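# Move bronze bushings from crate onto turntable disc

## Task

Lift every bronze bushing out of the crate and set it on the turntable's disc (not the hub), standing upright on one of its open ends and resting directly on the disc. The steel bushings must stay in the crate. Do not end the scene while any bushing is still being carried around on the disc. The crate must stay level and inside its corner guides. Every placement must hold without the robot; anything the robot touches at the end must not drop by more than about a fingernail's width once released. Nothing may be knocked or placed off the table.

## Robot and tools

Robot: one UR3e arm carrying a Robotiq 2F-85 parallel gripper, with a flat block jutting about 9 cm off the wrist 3 axis toward the gripper's +x, turning with the hand. A wrist camera sits on the hand.

Frames. Scene frame: origin on the table top right under the arm base, +z up, +y to the left when facing along +x. The base may be slightly tilted against the table. Gripper frame: +z runs along the fingers away from the wrist, the pads close along y. end_effector_position is the midpoint between the pads when shut; closed fingertips reach about 19 mm past it, fully open ones about 6 mm. Closing pushes the tips roughly 13 mm farther out, so keep clearance above surfaces. Reported hand position gets less accurate at long reach.

Joint order (used in every row and every per-joint list in results): elbow, shoulder lift, shoulder pan, wrist 1, wrist 2, wrist 3. Ignore any other ordering.

A row is 9 numbers, each in [-1, 1]: six joint numbers in that order, then gripper position, gripper force_limit, gripper speed. Joint numbers are scaled offsets, not poses: 1.0 equals 1.989 rad for elbow, shoulder lift and shoulder pan, and 3.977 rad for the three wrists. Ranges (rad): shoulder pan -3.142 to 3.142, shoulder lift -6.283 to 6.283, elbow 0.000 to 3.142, each wrist -6.283 to 6.283; true ends may differ by 0.010. Requests reaching more than 0.010 rad beyond a range end are refused; if the first action of a call fails this, nothing in the call runs. A joint pushed into its real end stops there and the result may say "joint sent to its limit".

execute_actions(actions): a list of up to 15 actions; each action is a table of up to 15 rows, each row lasting one control step of 1/30 s; a short table repeats its final row to fill 15 steps. Offsets in every row of an action count from the joint angles at that action's start (for the first action, the last reported angles), not from the previous row. An empty list simply returns state and images.

move(target, speed, blocking): target is one 9-number row; its joint offsets count from the "Joint positions" in the most recent result that listed them. All joints travel in sync, so the hand follows a curve; paths take 0.5 to 10 s and are cut off at 10 s. speed (rad/s, 0.01 to 2, default 0.5) caps the joint with the longest way to go. Gripper numbers are sent at the start. Moves do not slow for obstacles; the arm is stiff, so aiming even slightly past a firm contact may trigger a fault. The extra "move:" line reports the ending (done, off_target, moving, held, fault), limits=held or limits=none, and the joint farthest from target. blocking=false returns after 0.5 s while motion continues; check it with wait(0), and no new rows or moves are accepted until its end is reported (or call stop).

wait(seconds): 0 to 10 s, arm keeps its last command; returns early if a running move ends. stop(): brakes the current move (fingers continue). zoom_image(camera, region): camera is cam_high, cam_low or cam_wrist; region [x0, y0, x1, y1] in pixels, at most 504 by 504. read_manual(section) only returns licence texts. finished_scene(scene) ends the given scene irreversibly; only call it once the result is stable.

Motion limits: per step each joint target stays within 0.575 rad (pan, lift, elbow) or 1.15 rad (wrists) of its measured angle, and targets are pulled back if they would put the hand over 100 mm from where it is. Commands are smoothed with about 0.17 s lag. Big moves may be unfinished when a result arrives; send the remainder again. "Joint targets" shows what joints currently head for. "joint command not followed" means the clearance check altered targets.

Gripper: position +1 = fully open (85 mm); pads meet near -0.8; -1 closes until blocked. force_limit on a 40 mm part: about 20 N at -1, 128 N at 0, 235 N at +1. speed: about 20, 85, 150 mm/s at -1, 0, +1; fast closing adds a few newtons. To grasp, send -1, keep sending it, and confirm object_status 2. Status codes: 0 moving, 1 blocked while opening, 2 blocked while closing, 3 reached target or pads met. Changing position by 0.01 or more is needed before new force or speed applies; open first to regrip softer. position_measured counts: 3 open, about 78 = 60 mm, 130 = 40 mm, 180 = 20 mm, 230 pads together.

Results give end_effector_position (m), end_effector_quat_wxyz, velocities, joint positions and velocities (rad, rad/s), wrist force and torque in the hand frame (noisy, offset up to about 3.5 N, saturating near 30 N; "no reading" is harmless), and images from cam_high (896x504), cam_low (896x504), cam_wrist (504x504). Calibration data is provided per camera and may be slightly off.

Avoid: contact torque at load limits (pan 50.7, lift 50.7, elbow 26.3, wrists 8.46 N m, held weight included) or 150 N on the arm, which halts it for 10 s; motor overheating from long loaded holds (warning at 70 °C, braking at 85 °C); dropping, slamming or shoving parts; tipping or shifting the crate. Parts may get brief external tugs. The simulation keeps running while you think, holding the last command.

Each tool is called after ">>>" as name(argument=value, ...) on one line, values as JSON.

## Session

>>> execute_actions(actions=[])

Scene clock: 0.00 s.
end_effector_position=(+0.0728, +0.2495, +0.1879) position_measured=3 object_status=3 end_effector_quat_wxyz=(-0.195, +0.887, +0.419, +0.007) end_effector_velocity=(+0.000, +0.000, -0.000) end_effector_angular_velocity=(-0.000, -0.000, -0.001)
Joint names: [elbow, shoulder lift, shoulder pan, wrist 1, wrist 2, wrist 3]
Joint positions: [ 2.514 -2.61   1.137 -2.017 -1.591  3.097]
Joint velocities: [-0.    -0.    -0.001  0.     0.    -0.   ]
Motor temperatures (°C, as the motors report them): [38 32 32 43 43 38]
Wrist force (N, on the end effector, along its own x y z axes, offset not removed): no reading
Wrist torque (N m, same axes, about the end effector's origin, offset not removed): no reading
Joint targets: [2.514 -2.610 1.137 -2.017 -1.591 3.097]

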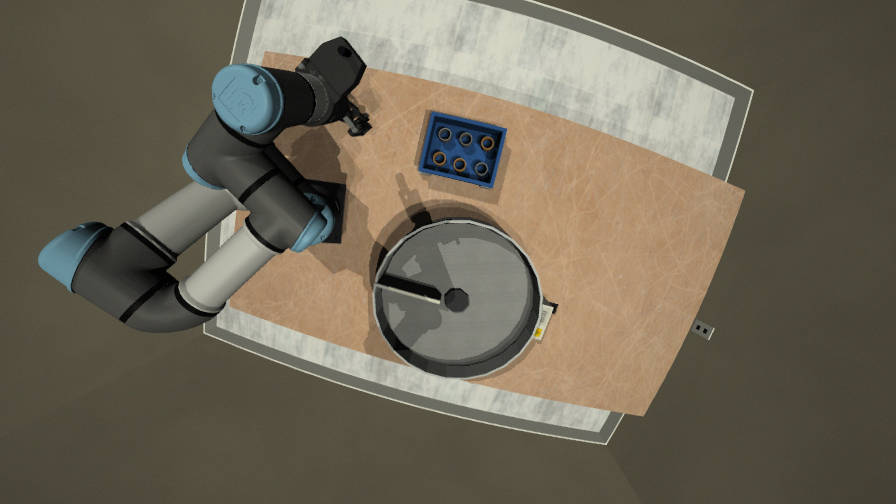

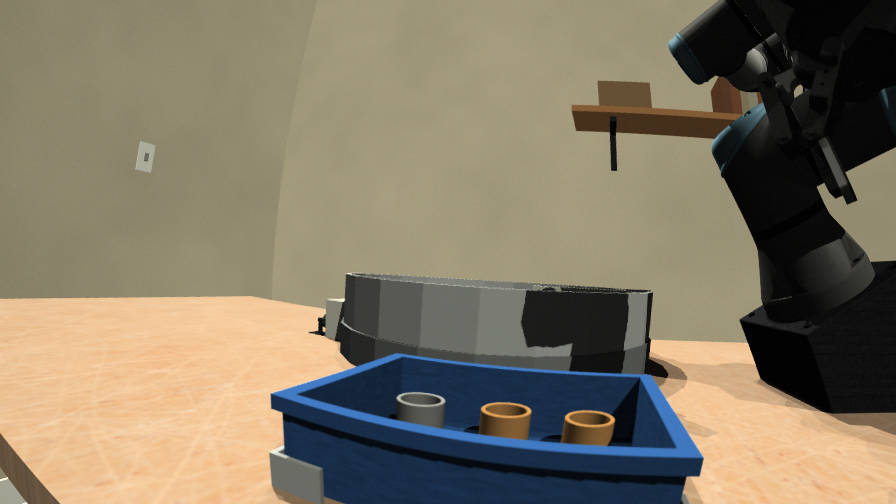

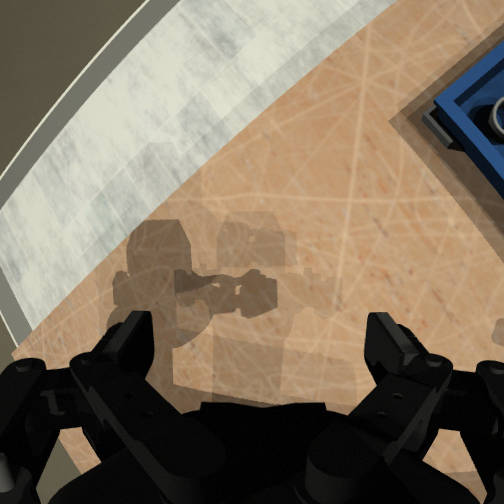

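>>> zoom_image(camera="cam_high", region=[360, 90, 600, 390])

>>> zoom_image(camera="cam_low", region=[250, 250, 750, 504])

Region (360, 90, 600, 390) of cam_high's 896x504 image, scaled by 1.680, with more detail than that image has; it fills the left 403 columns of this view, and the rest is white.

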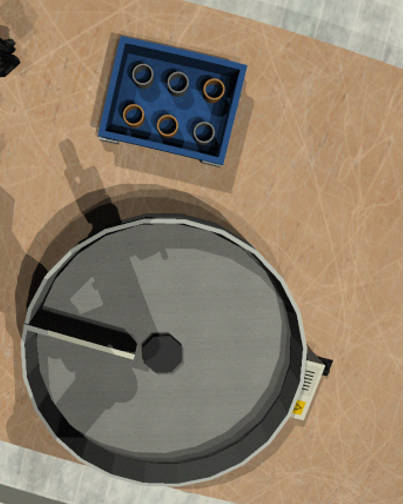

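Region (250, 250, 750, 504) of cam_low's 896x504 image, scaled by 1.008, with more detail than that image has; it fills the top 256 rows of this view, and the rest is white.

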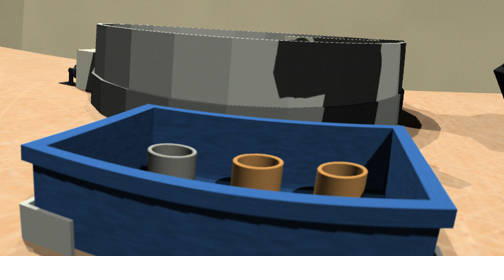

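>>> move(target=[-0.213,0.301,-0.303,-0.036,-0.023,-0.306,0.09,-0.5,0], speed=1)

Scene clock: 59.23 s.
end_effector_position=(+0.3058, +0.2049, +0.1211) position_measured=118 object_status=3 end_effector_quat_wxyz=(+0.001, +0.706, +0.708, +0.001) end_effector_velocity=(+0.000, -0.000, -0.000) end_effector_angular_velocity=(-0.001, +0.000, +0.001)
Joint names: [elbow, shoulder lift, shoulder pan, wrist 1, wrist 2, wrist 3]
Joint positions: [ 2.09  -2.011  0.535 -2.16  -1.683  1.88 ]
Joint velocities: [-0.001  0.002 -0.001 -0.    -0.001 -0.002]
Motor temperatures (°C, as the motors report them): [38 32 32 43 43 38]
Wrist force (N, on the end effector, along its own x y z axes, offset not removed): [0.5 1.7 0.4]
Wrist torque (N m, same axes, about the end effector's origin, offset not removed): [0.23 -0.13 0.03]
Joint targets: [2.090 -2.011 0.535 -2.160 -1.683 1.879]
move: done; limits=none; farthest joint: the shoulder pan, 0.001 radians from its target (0.603 radians at the start)
camera_calibration (this result's frames):
cam_wrist: T_world_to_cam=[[0.999794, 0.0203158, 0.000268267, -0.312005], [0.0196608, -0.970722, 0.239399, 0.198301], [0.00512399, -0.239344, -0.970921, 0.31421], [0, 0, 0, 1]] pos_world=[0.306432, 0.274038, 0.257684]

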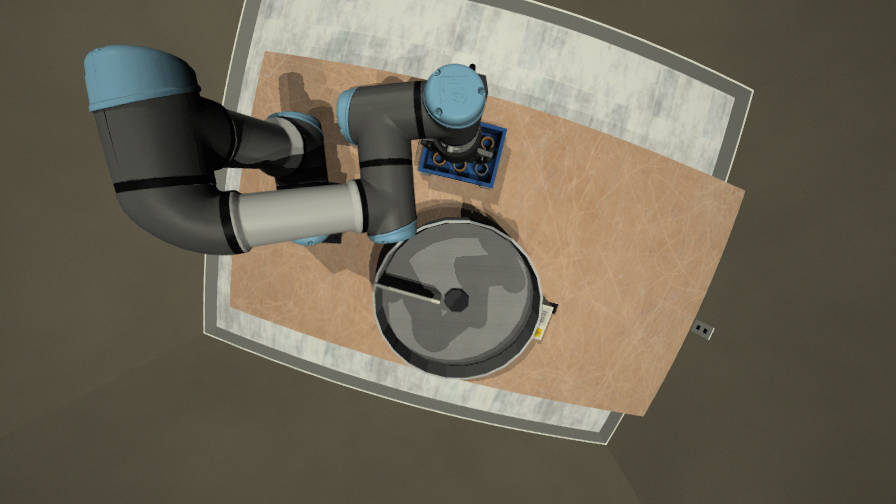

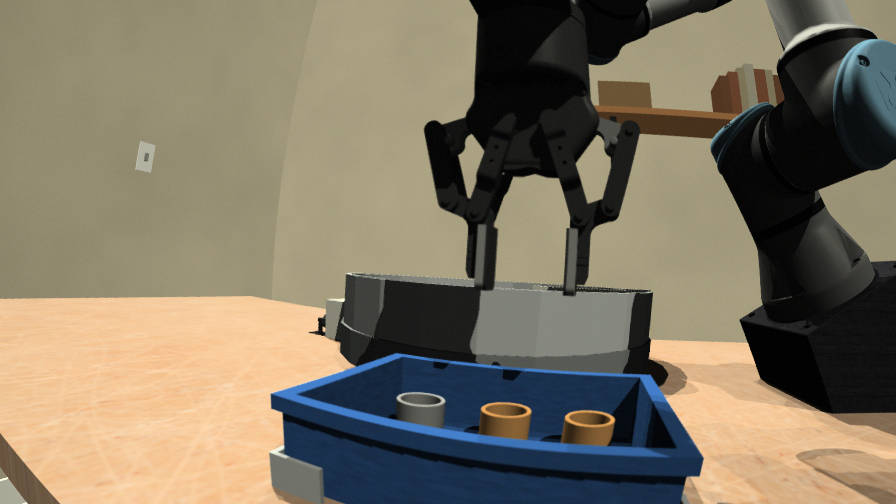

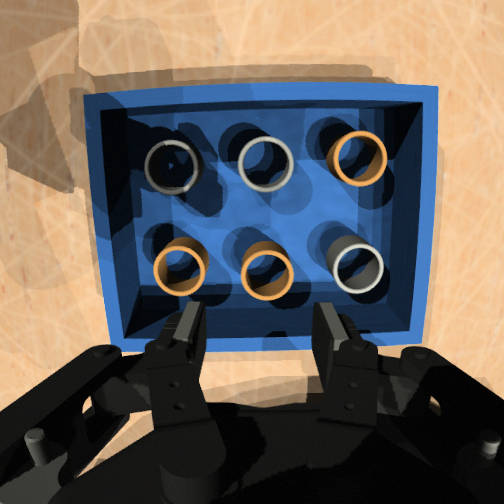

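>>> move(target=[0.078,0.160,-0.028,-0.120,0.007,-0.012,0.09,-0.5,0])

Scene clock: 71.83 s.
end_effector_position=(+0.3139, +0.2047, +0.0319) position_measured=118 object_status=3 end_effector_quat_wxyz=(+0.000, +0.707, +0.708, +0.000) end_effector_velocity=(-0.001, +0.000, -0.001) end_effector_angular_velocity=(+0.000, +0.001, +0.000)
Joint names: [elbow, shoulder lift, shoulder pan, wrist 1, wrist 2, wrist 3]
Joint positions: [ 2.245 -1.693  0.479 -2.637 -1.655  1.832]
Joint velocities: [ 0.002  0.001 -0.    -0.002  0.001 -0.   ]
Motor temperatures (°C, as the motors report them): [38 32 32 43 43 38]
Wrist force (N, on the end effector, along its own x y z axes, offset not removed): [1.0 1.8 -0.8]
Wrist torque (N m, same axes, about the end effector's origin, offset not removed): [0.29 -0.17 0.00]
Joint targets: [2.245 -1.693 0.479 -2.638 -1.655 1.832]
move: done; limits=none; farthest joint: the shoulder pan, 0.000 radians from its target (0.056 radians at the start)
camera_calibration (this result's frames):
cam_wrist: T_world_to_cam=[[0.999812, 0.0193613, -0.00063695, -0.319915], [0.018952, -0.97081, 0.239101, 0.219464], [0.00401095, -0.239068, -0.970994, 0.227832], [0, 0, 0, 1]] pos_world=[0.314782, 0.273719, 0.168546]

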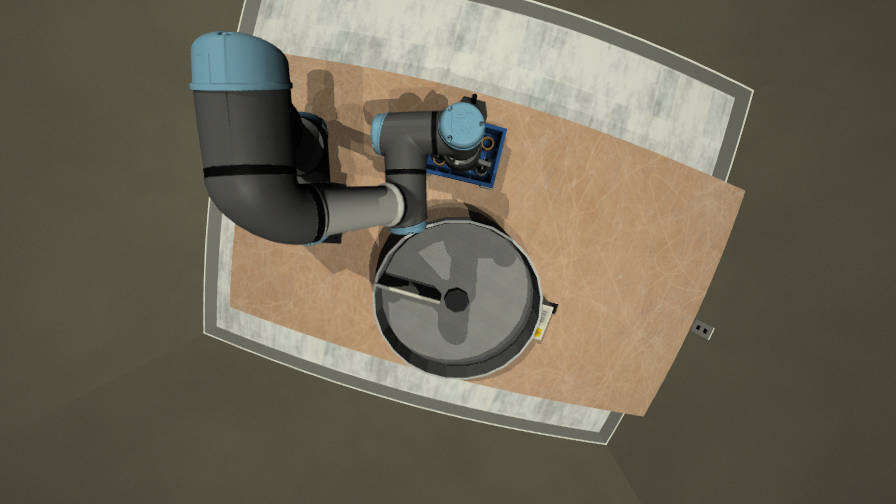

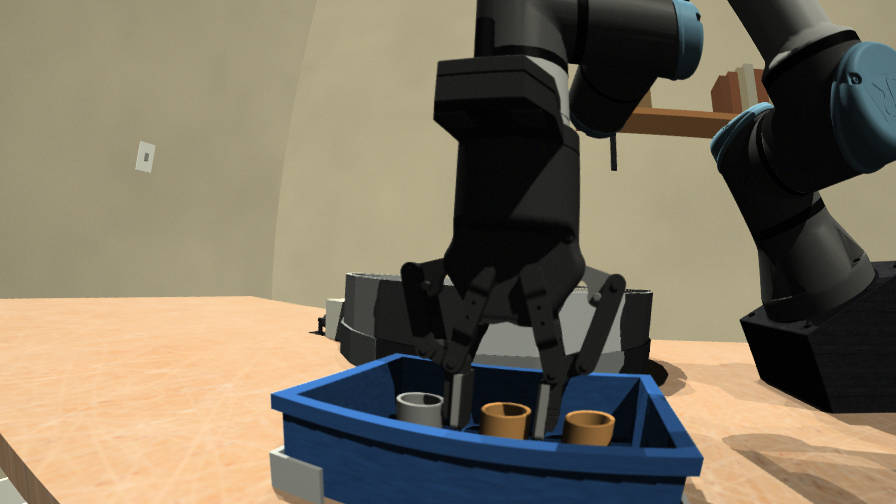

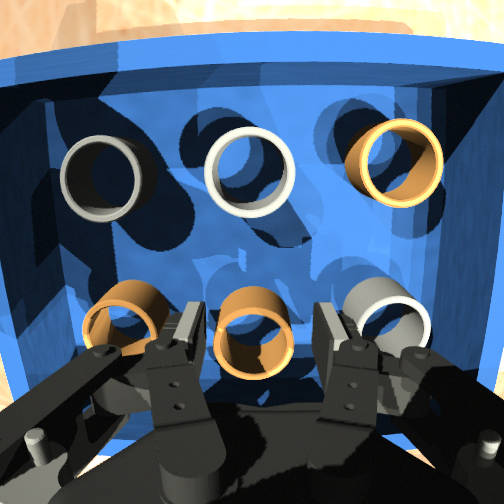

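>>> move(target=[0,0,0,0,0,0,-1,-0.5,0])

>>> move(target=[-0.078,-0.160,0.028,0.120,-0.007,0.012,-1,-0.5,0])

Scene clock: 75.83 s.
end_effector_position=(+0.3140, +0.2047, +0.0319) position_measured=154 object_status=2 end_effector_quat_wxyz=(+0.000, +0.707, +0.708, +0.000) end_effector_velocity=(+0.000, -0.000, -0.000) end_effector_angular_velocity=(-0.001, +0.001, -0.001)
Joint names: [elbow, shoulder lift, shoulder pan, wrist 1, wrist 2, wrist 3]
Joint positions: [ 2.245 -1.693  0.479 -2.637 -1.655  1.832]
Joint velocities: [-0.    -0.    -0.001  0.001  0.    -0.   ]
Motor temperatures (°C, as the motors report them): [38 32 32 43 43 38]
Wrist force (N, on the end effector, along its own x y z axes, offset not removed): [0.4 -0.6 -10.5]
Wrist torque (N m, same axes, about the end effector's origin, offset not removed): [0.20 -0.16 0.06]
Joint targets: [2.245 -1.693 0.479 -2.637 -1.655 1.832]
move: done; limits=none; farthest joint: the shoulder pan, 0.000 radians from its target (0.000 radians at the start)
camera_calibration (this result's frames):
cam_wrist: T_world_to_cam=[[0.999813, 0.0193548, -0.000583776, -0.319934], [0.018933, -0.970815, 0.23908, 0.219474], [0.0040606, -0.239046, -0.971, 0.227804], [0, 0, 0, 1]] pos_world=[0.314794, 0.273717, 0.168539]

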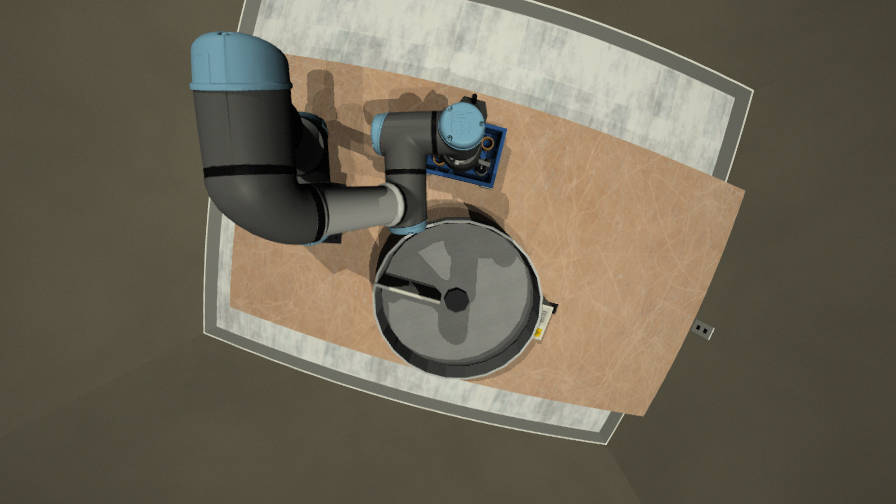

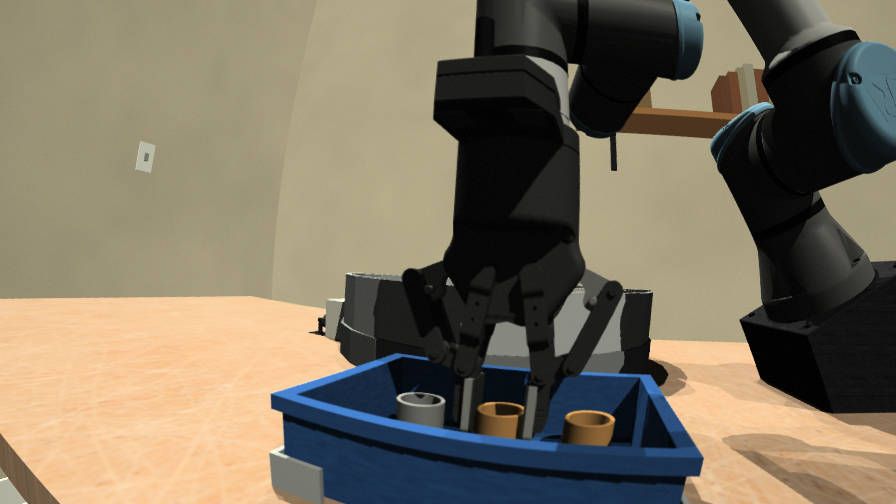

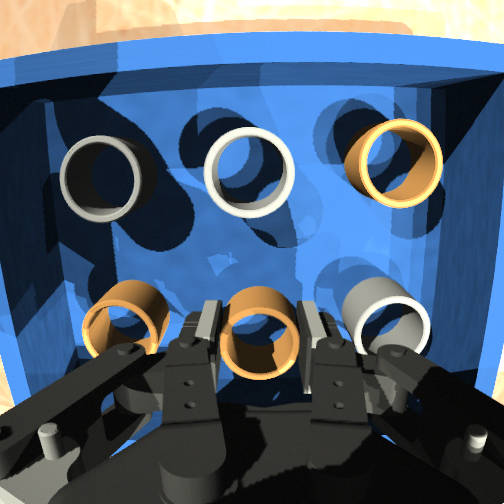

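Scene clock: 77.43 s.
end_effector_position=(+0.3058, +0.2049, +0.1211) position_measured=154 object_status=2 end_effector_quat_wxyz=(+0.001, +0.706, +0.708, +0.001) end_effector_velocity=(+0.000, +0.000, +0.001) end_effector_angular_velocity=(+0.000, -0.001, -0.000)
Joint names: [elbow, shoulder lift, shoulder pan, wrist 1, wrist 2, wrist 3]
Joint positions: [ 2.09  -2.011  0.535 -2.16  -1.683  1.88 ]
Joint velocities: [-0.002 -0.002  0.     0.002 -0.     0.   ]
Motor temperatures (°C, as the motors report them): [38 32 32 43 43 38]
Wrist force (N, on the end effector, along its own x y z axes, offset not removed): [1.3 1.4 0.4]
Wrist torque (N m, same axes, about the end effector's origin, offset not removed): [0.19 -0.23 0.00]
Joint targets: [2.090 -2.011 0.535 -2.160 -1.683 1.880]
move: done; limits=none; farthest joint: the wrist 1, 0.001 radians from its target (0.478 radians at the start)
camera_calibration (this result's frames):
cam_wrist: T_world_to_cam=[[0.999794, 0.0203077, 0.00031881, -0.312032], [0.019641, -0.970728, 0.239376, 0.198318], [0.00517065, -0.23932, -0.970927, 0.314184], [0, 0, 0, 1]] pos_world=[0.306448, 0.27404, 0.257676]

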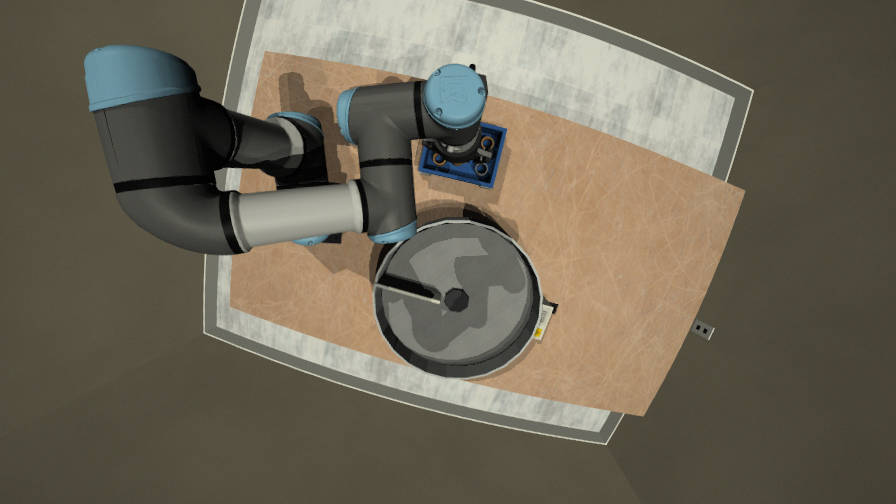

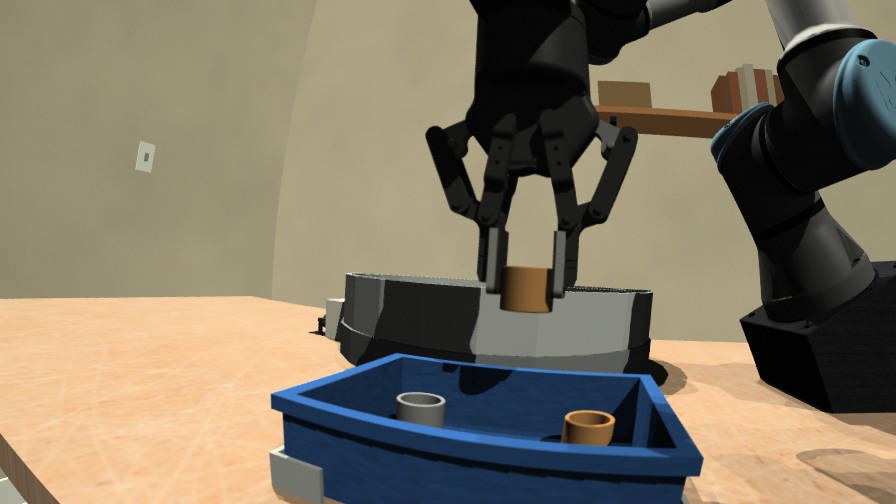

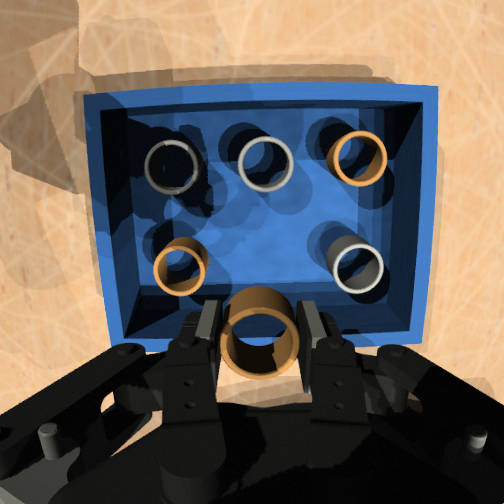

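>>> move(target=[-0.035,-0.06,0.008,0.045,-0.002,0.004,-1,-0.5,0], speed=1)

>>> move(target=[-0.127,0.011,-0.632,0.116,0.140,-0.293,-1,-0.5,0], speed=0.8)

Scene clock: 88.10 s.
end_effector_position=(+0.2979, +0.2006, +0.1587) position_measured=154 object_status=2 end_effector_quat_wxyz=(+0.004, +0.707, +0.707, +0.006) end_effector_velocity=(-0.000, +0.000, +0.001) end_effector_angular_velocity=(+0.000, +0.000, +0.001)
Joint names: [elbow, shoulder lift, shoulder pan, wrist 1, wrist 2, wrist 3]
Joint positions: [ 2.021 -2.13   0.551 -1.982 -1.691  1.896]
Joint velocities: [-0.001 -0.002  0.001  0.003  0.    -0.   ]
Motor temperatures (°C, as the motors report them): [38 32 32 43 43 38]
Wrist force (N, on the end effector, along its own x y z axes, offset not removed): [0.4 1.1 0.7]
Wrist torque (N m, same axes, about the end effector's origin, offset not removed): [0.13 -0.08 0.00]
Joint targets: [2.020 -2.130 0.551 -1.981 -1.691 1.896]
move: done; limits=none; farthest joint: the wrist 1, 0.001 radians from its target (0.179 radians at the start)
camera_calibration (this result's frames):
cam_wrist: T_world_to_cam=[[0.999792, 0.0169922, 0.0112917, -0.305135], [0.013846, -0.971614, 0.236166, 0.187683], [0.0149842, -0.235961, -0.971647, 0.346169], [0, 0, 0, 1]] pos_world=[0.297286, 0.269222, 0.295475]

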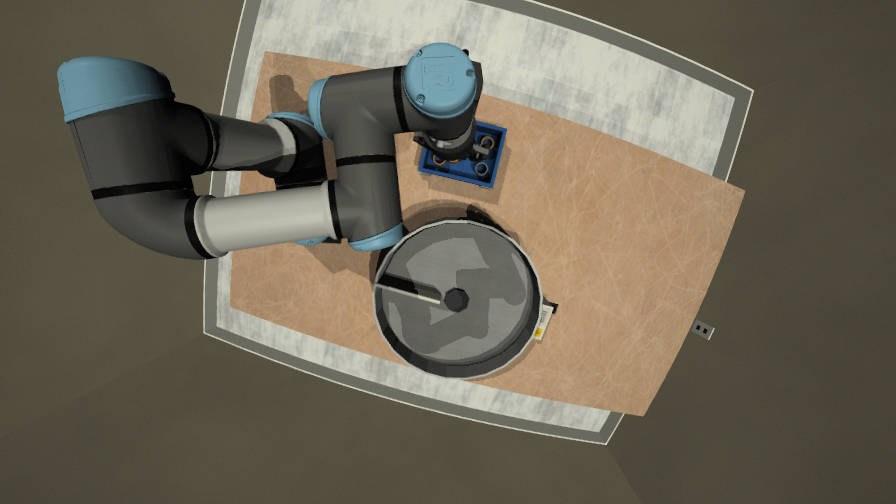

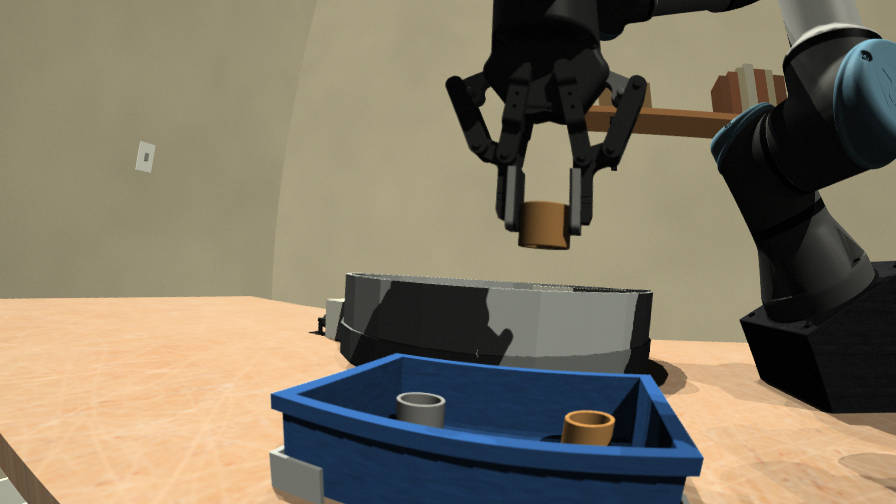

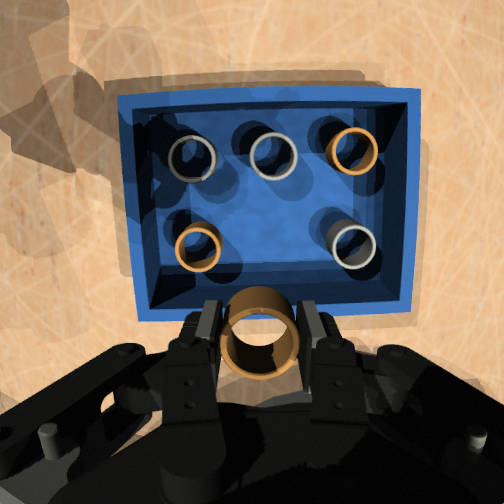

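Scene clock: 90.40 s.
end_effector_position=(+0.4003, -0.0187, +0.1503) position_measured=154 object_status=2 end_effector_quat_wxyz=(-0.001, +0.706, +0.708, +0.001) end_effector_velocity=(+0.000, -0.001, +0.000) end_effector_angular_velocity=(-0.001, -0.001, -0.001)
Joint names: [elbow, shoulder lift, shoulder pan, wrist 1, wrist 2, wrist 3]
Joint positions: [ 1.768 -2.108 -0.706 -1.52  -1.134  0.73 ]
Joint velocities: [-0.     0.    -0.004  0.001  0.001 -0.002]
Motor temperatures (°C, as the motors report them): [38 32 32 43 43 38]
Wrist force (N, on the end effector, along its own x y z axes, offset not removed): [1.0 0.8 1.2]
Wrist torque (N m, same axes, about the end effector's origin, offset not removed): [0.10 -0.18 -0.01]
Joint targets: [1.768 -2.108 -0.706 -1.520 -1.134 0.730]
move: done; limits=none; farthest joint: the shoulder pan, 0.000 radians from its target (1.257 radians at the start)
camera_calibration (this result's frames):
cam_wrist: T_world_to_cam=[[0.999755, 0.0219479, -0.00276588, -0.40148], [0.02198, -0.971453, 0.236212, -0.0280493], [0.00249743, -0.236215, -0.971698, 0.289733], [0, 0, 0, 1]] pos_world=[0.401275, 0.0500024, 0.287048]

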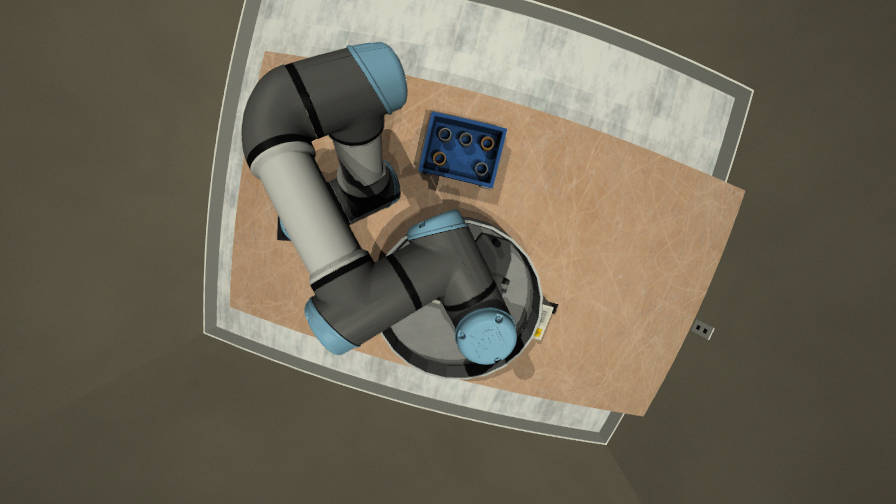

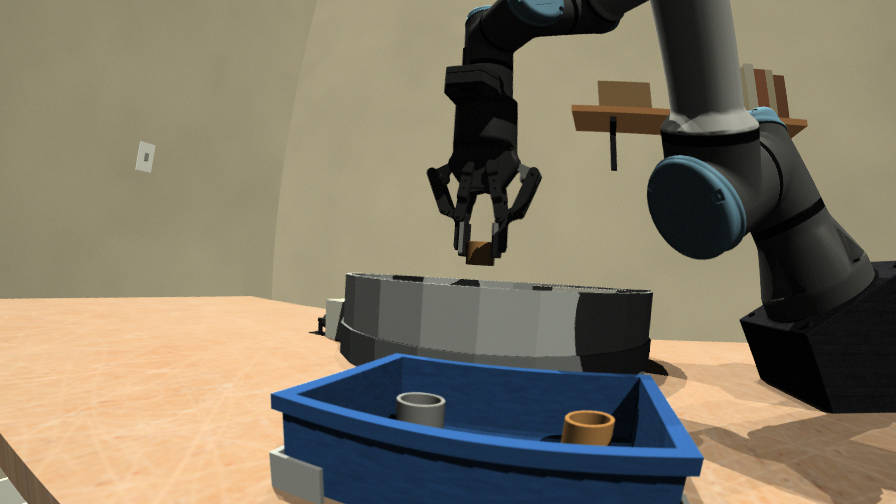

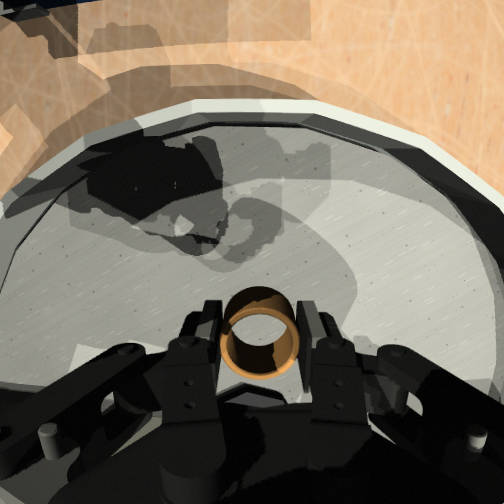

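>>> move(target=[0.138,0.087,0.087,-0.131,-0.015,0.040,-1,-0.5,0])

Scene clock: 97.13 s.
end_effector_position=(+0.3999, -0.0204, +0.0703) position_measured=154 object_status=2 end_effector_quat_wxyz=(+0.000, +0.698, +0.716, -0.001) end_effector_velocity=(-0.000, -0.000, -0.001) end_effector_angular_velocity=(+0.000, +0.001, -0.001)
Joint names: [elbow, shoulder lift, shoulder pan, wrist 1, wrist 2, wrist 3]
Joint positions: [ 2.042 -1.936 -0.533 -2.041 -1.194  0.889]
Joint velocities: [ 0.003  0.001 -0.    -0.003 -0.     0.001]
Motor temperatures (°C, as the motors report them): [38 32 32 43 43 38]
Wrist force (N, on the end effector, along its own x y z axes, offset not removed): [1.0 -8.0 -30.0]
Wrist torque (N m, same axes, about the end effector's origin, offset not removed): [0.44 -0.22 -0.06]
Joint targets: [2.042 -1.935 -0.533 -2.041 -1.194 0.890]
move: done; limits=none; farthest joint: the shoulder lift, 0.001 radians from its target (0.173 radians at the start)
camera_calibration (this result's frames):
cam_wrist: T_world_to_cam=[[0.99909, 0.0425088, -0.00351136, -0.400563], [0.0421017, -0.969617, 0.240976, -0.0192105], [0.00683891, -0.240904, -0.970525, 0.209708], [0, 0, 0, 1]] pos_world=[0.399573, 0.0489201, 0.206749]

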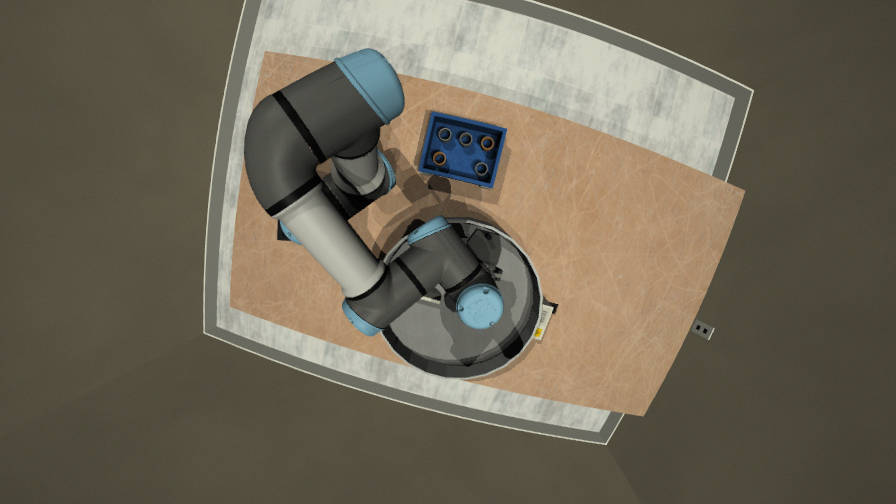

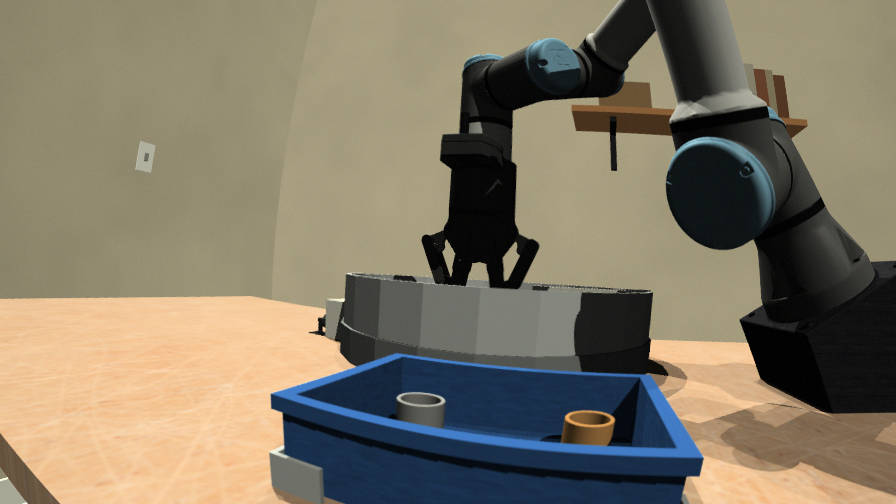

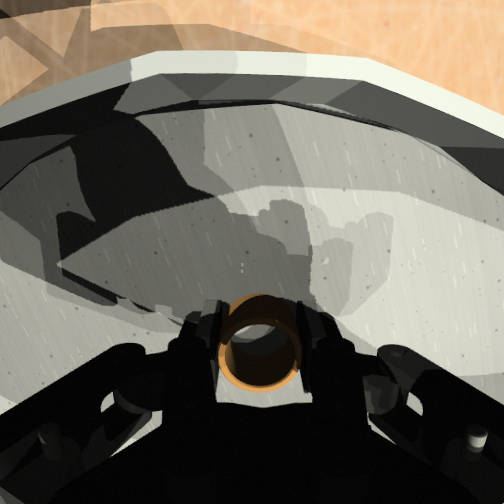

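>>> move(target=[-0.006,-0.004,-0.004,0.006,0,-0.002,0.2,-0.5,0])

>>> move(target=[-0.132,-0.083,-0.083,0.125,0.015,-0.038,0.2,-0.5,0], speed=1)

>>> wait(seconds=5)

Scene clock: 100.97 s.
end_effector_position=(+0.3998, -0.0217, +0.0737) position_measured=104 object_status=3 end_effector_quat_wxyz=(-0.000, +0.699, +0.716, -0.003) end_effector_velocity=(+0.001, -0.001, +0.001) end_effector_angular_velocity=(-0.001, -0.001, +0.000)
Joint names: [elbow, shoulder lift, shoulder pan, wrist 1, wrist 2, wrist 3]
Joint positions: [ 2.03  -1.943 -0.541 -2.018 -1.194  0.882]
Joint velocities: [-0.003 -0.001 -0.001  0.002  0.    -0.001]
Motor temperatures (°C, as the motors report them): [38 32 32 43 43 38]
Wrist force (N, on the end effector, along its own x y z axes, offset not removed): [0.7 1.6 0.2]
Wrist torque (N m, same axes, about the end effector's origin, offset not removed): [0.22 -0.16 0.02]
Joint targets: [2.030 -1.944 -0.541 -2.017 -1.194 0.881]
move: done; limits=none; farthest joint: the shoulder lift, 0.001 radians from its target (0.009 radians at the start)
camera_calibration (this result's frames):
cam_wrist: T_world_to_cam=[[0.999096, 0.0420662, -0.00605779, -0.400172], [0.0422794, -0.969249, 0.242421, -0.0214199], [0.00432621, -0.242458, -0.970152, 0.213668], [0, 0, 0, 1]] pos_world=[0.399791, 0.047878, 0.210059]

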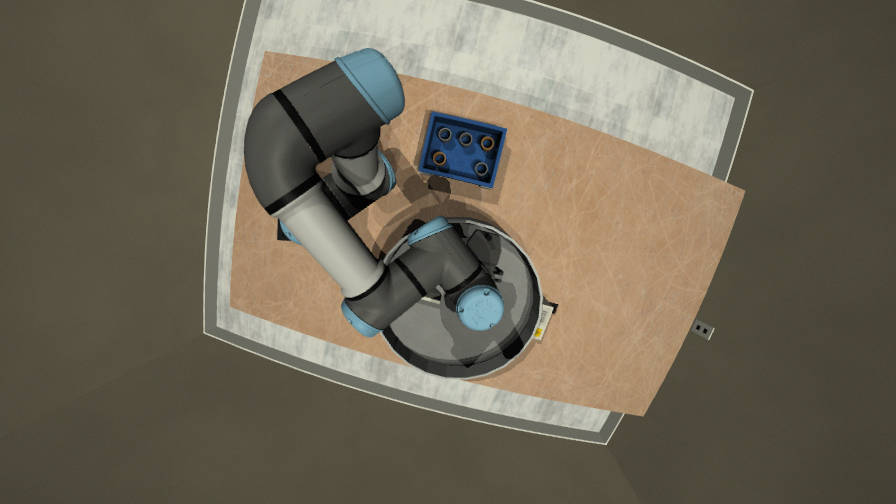

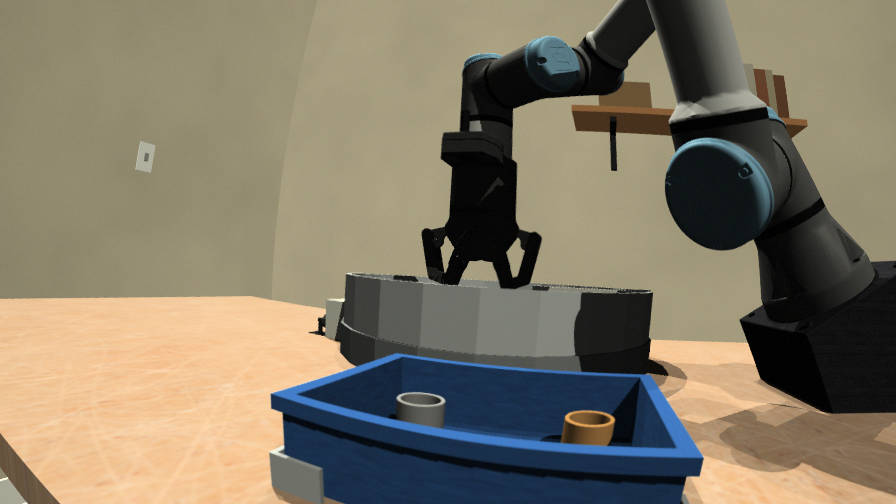

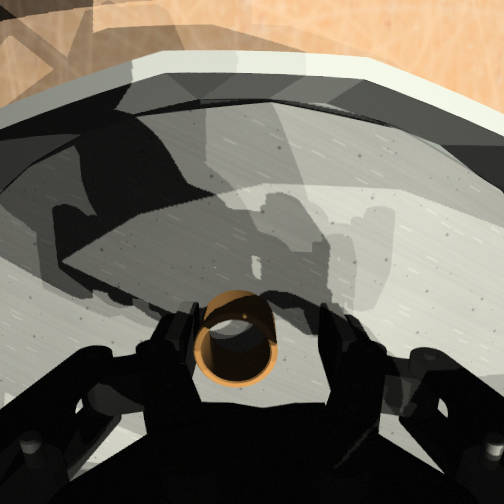

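Scene clock: 102.23 s.
end_effector_position=(+0.4003, -0.0187, +0.1503) position_measured=104 object_status=3 end_effector_quat_wxyz=(-0.001, +0.706, +0.709, +0.001) end_effector_velocity=(-0.000, +0.000, +0.000) end_effector_angular_velocity=(+0.001, +0.001, +0.000)
Joint names: [elbow, shoulder lift, shoulder pan, wrist 1, wrist 2, wrist 3]
Joint positions: [ 1.768 -2.108 -0.706 -1.521 -1.134  0.731]
Joint velocities: [-0.001 -0.001 -0.     0.002  0.    -0.001]
Motor temperatures (°C, as the motors report them): [38 32 32 43 43 38]
Wrist force (N, on the end effector, along its own x y z axes, offset not removed): [0.8 1.4 -0.2]
Wrist torque (N m, same axes, about the end effector's origin, offset not removed): [0.16 -0.14 0.01]
Joint targets: [1.768 -2.108 -0.706 -1.520 -1.134 0.730]
move: done; limits=none; farthest joint: the elbow, 0.001 radians from its target (0.263 radians at the start)
camera_calibration (this result's frames):
cam_wrist: T_world_to_cam=[[0.999752, 0.0220985, -0.00259923, -0.401548], [0.0220862, -0.971378, 0.236508, -0.0281751], [0.00270163, -0.236507, -0.971626, 0.289676], [0, 0, 0, 1]] pos_world=[0.401288, 0.0500152, 0.287076]

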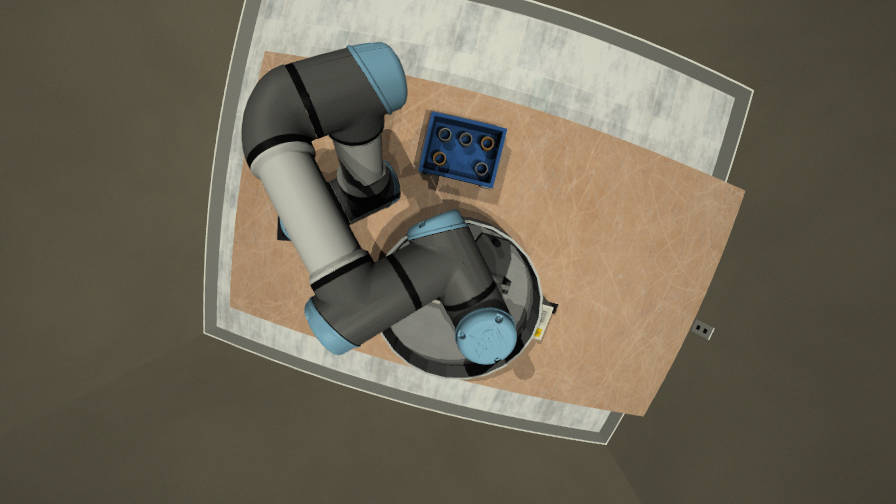

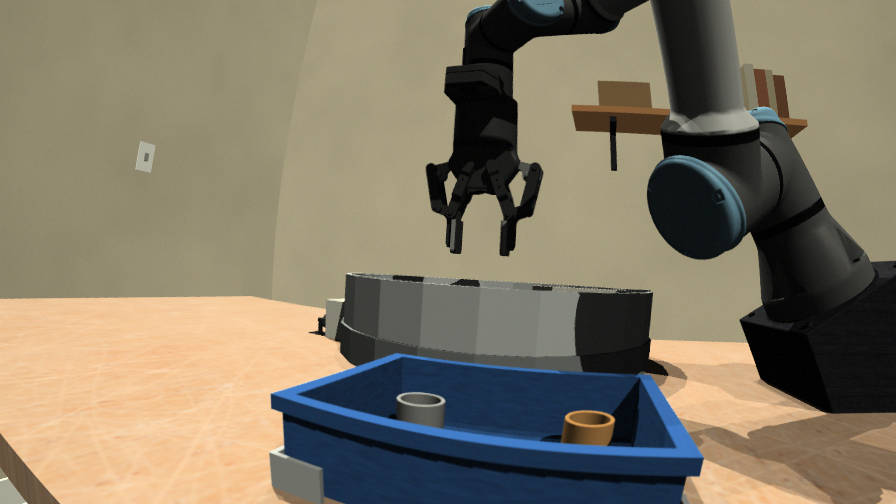

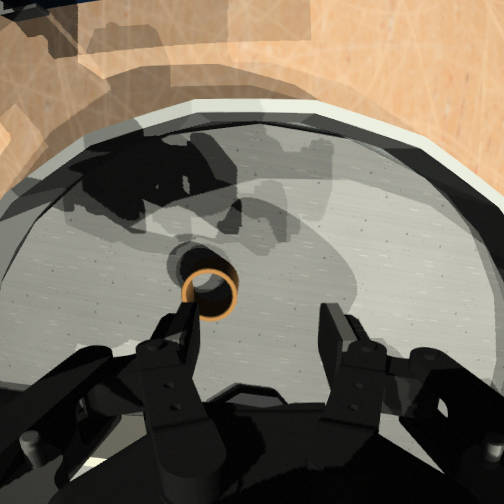

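Scene clock: 107.23 s.
end_effector_position=(+0.4003, -0.0187, +0.1503) position_measured=104 object_status=3 end_effector_quat_wxyz=(-0.001, +0.706, +0.709, +0.001) end_effector_velocity=(+0.000, +0.000, +0.000) end_effector_angular_velocity=(+0.000, +0.000, +0.001)
Joint names: [elbow, shoulder lift, shoulder pan, wrist 1, wrist 2, wrist 3]
Joint positions: [ 1.768 -2.108 -0.706 -1.52  -1.134  0.73 ]
Joint velocities: [-0.001  0.     0.001  0.    -0.     0.   ]
Motor temperatures (°C, as the motors report them): [38 32 32 43 43 38]
Wrist force (N, on the end effector, along its own x y z axes, offset not removed): [0.0 1.2 0.3]
Wrist torque (N m, same axes, about the end effector's origin, offset not removed): [0.15 -0.03 0.02]
Joint targets: [1.768 -2.108 -0.706 -1.520 -1.134 0.730]
wait: 5.00 s; at rest by 0.17 s
camera_calibration (this result's frames):
cam_wrist: T_world_to_cam=[[0.999753, 0.0220886, -0.00259012, -0.401546], [0.0220744, -0.971378, 0.236511, -0.028169], [0.00270819, -0.236509, -0.971625, 0.289712], [0, 0, 0, 1]] pos_world=[0.401284, 0.0500264, 0.287114]

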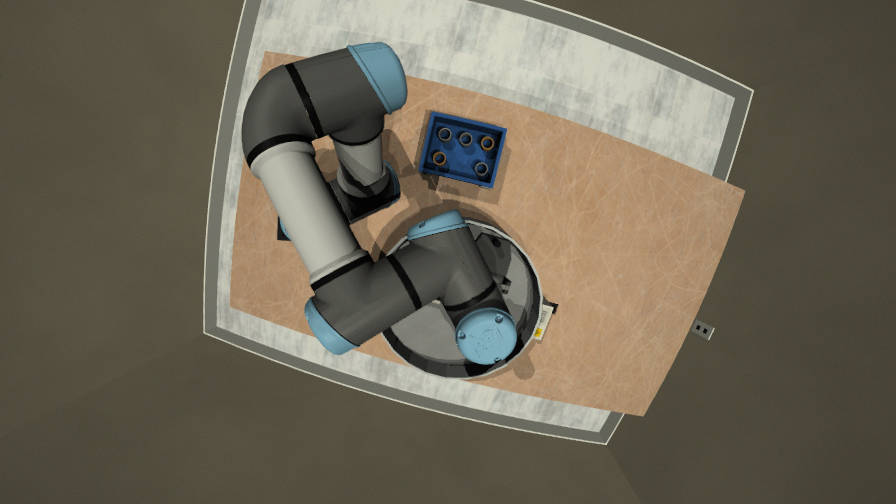

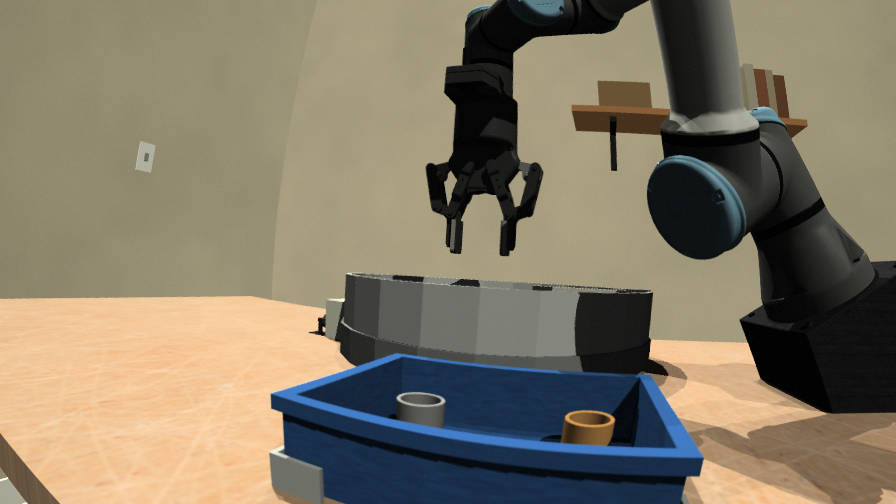

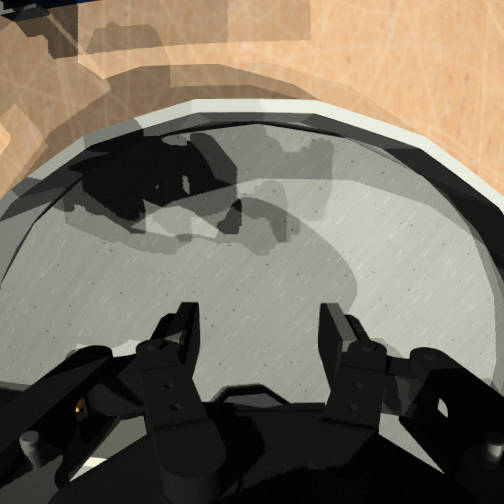

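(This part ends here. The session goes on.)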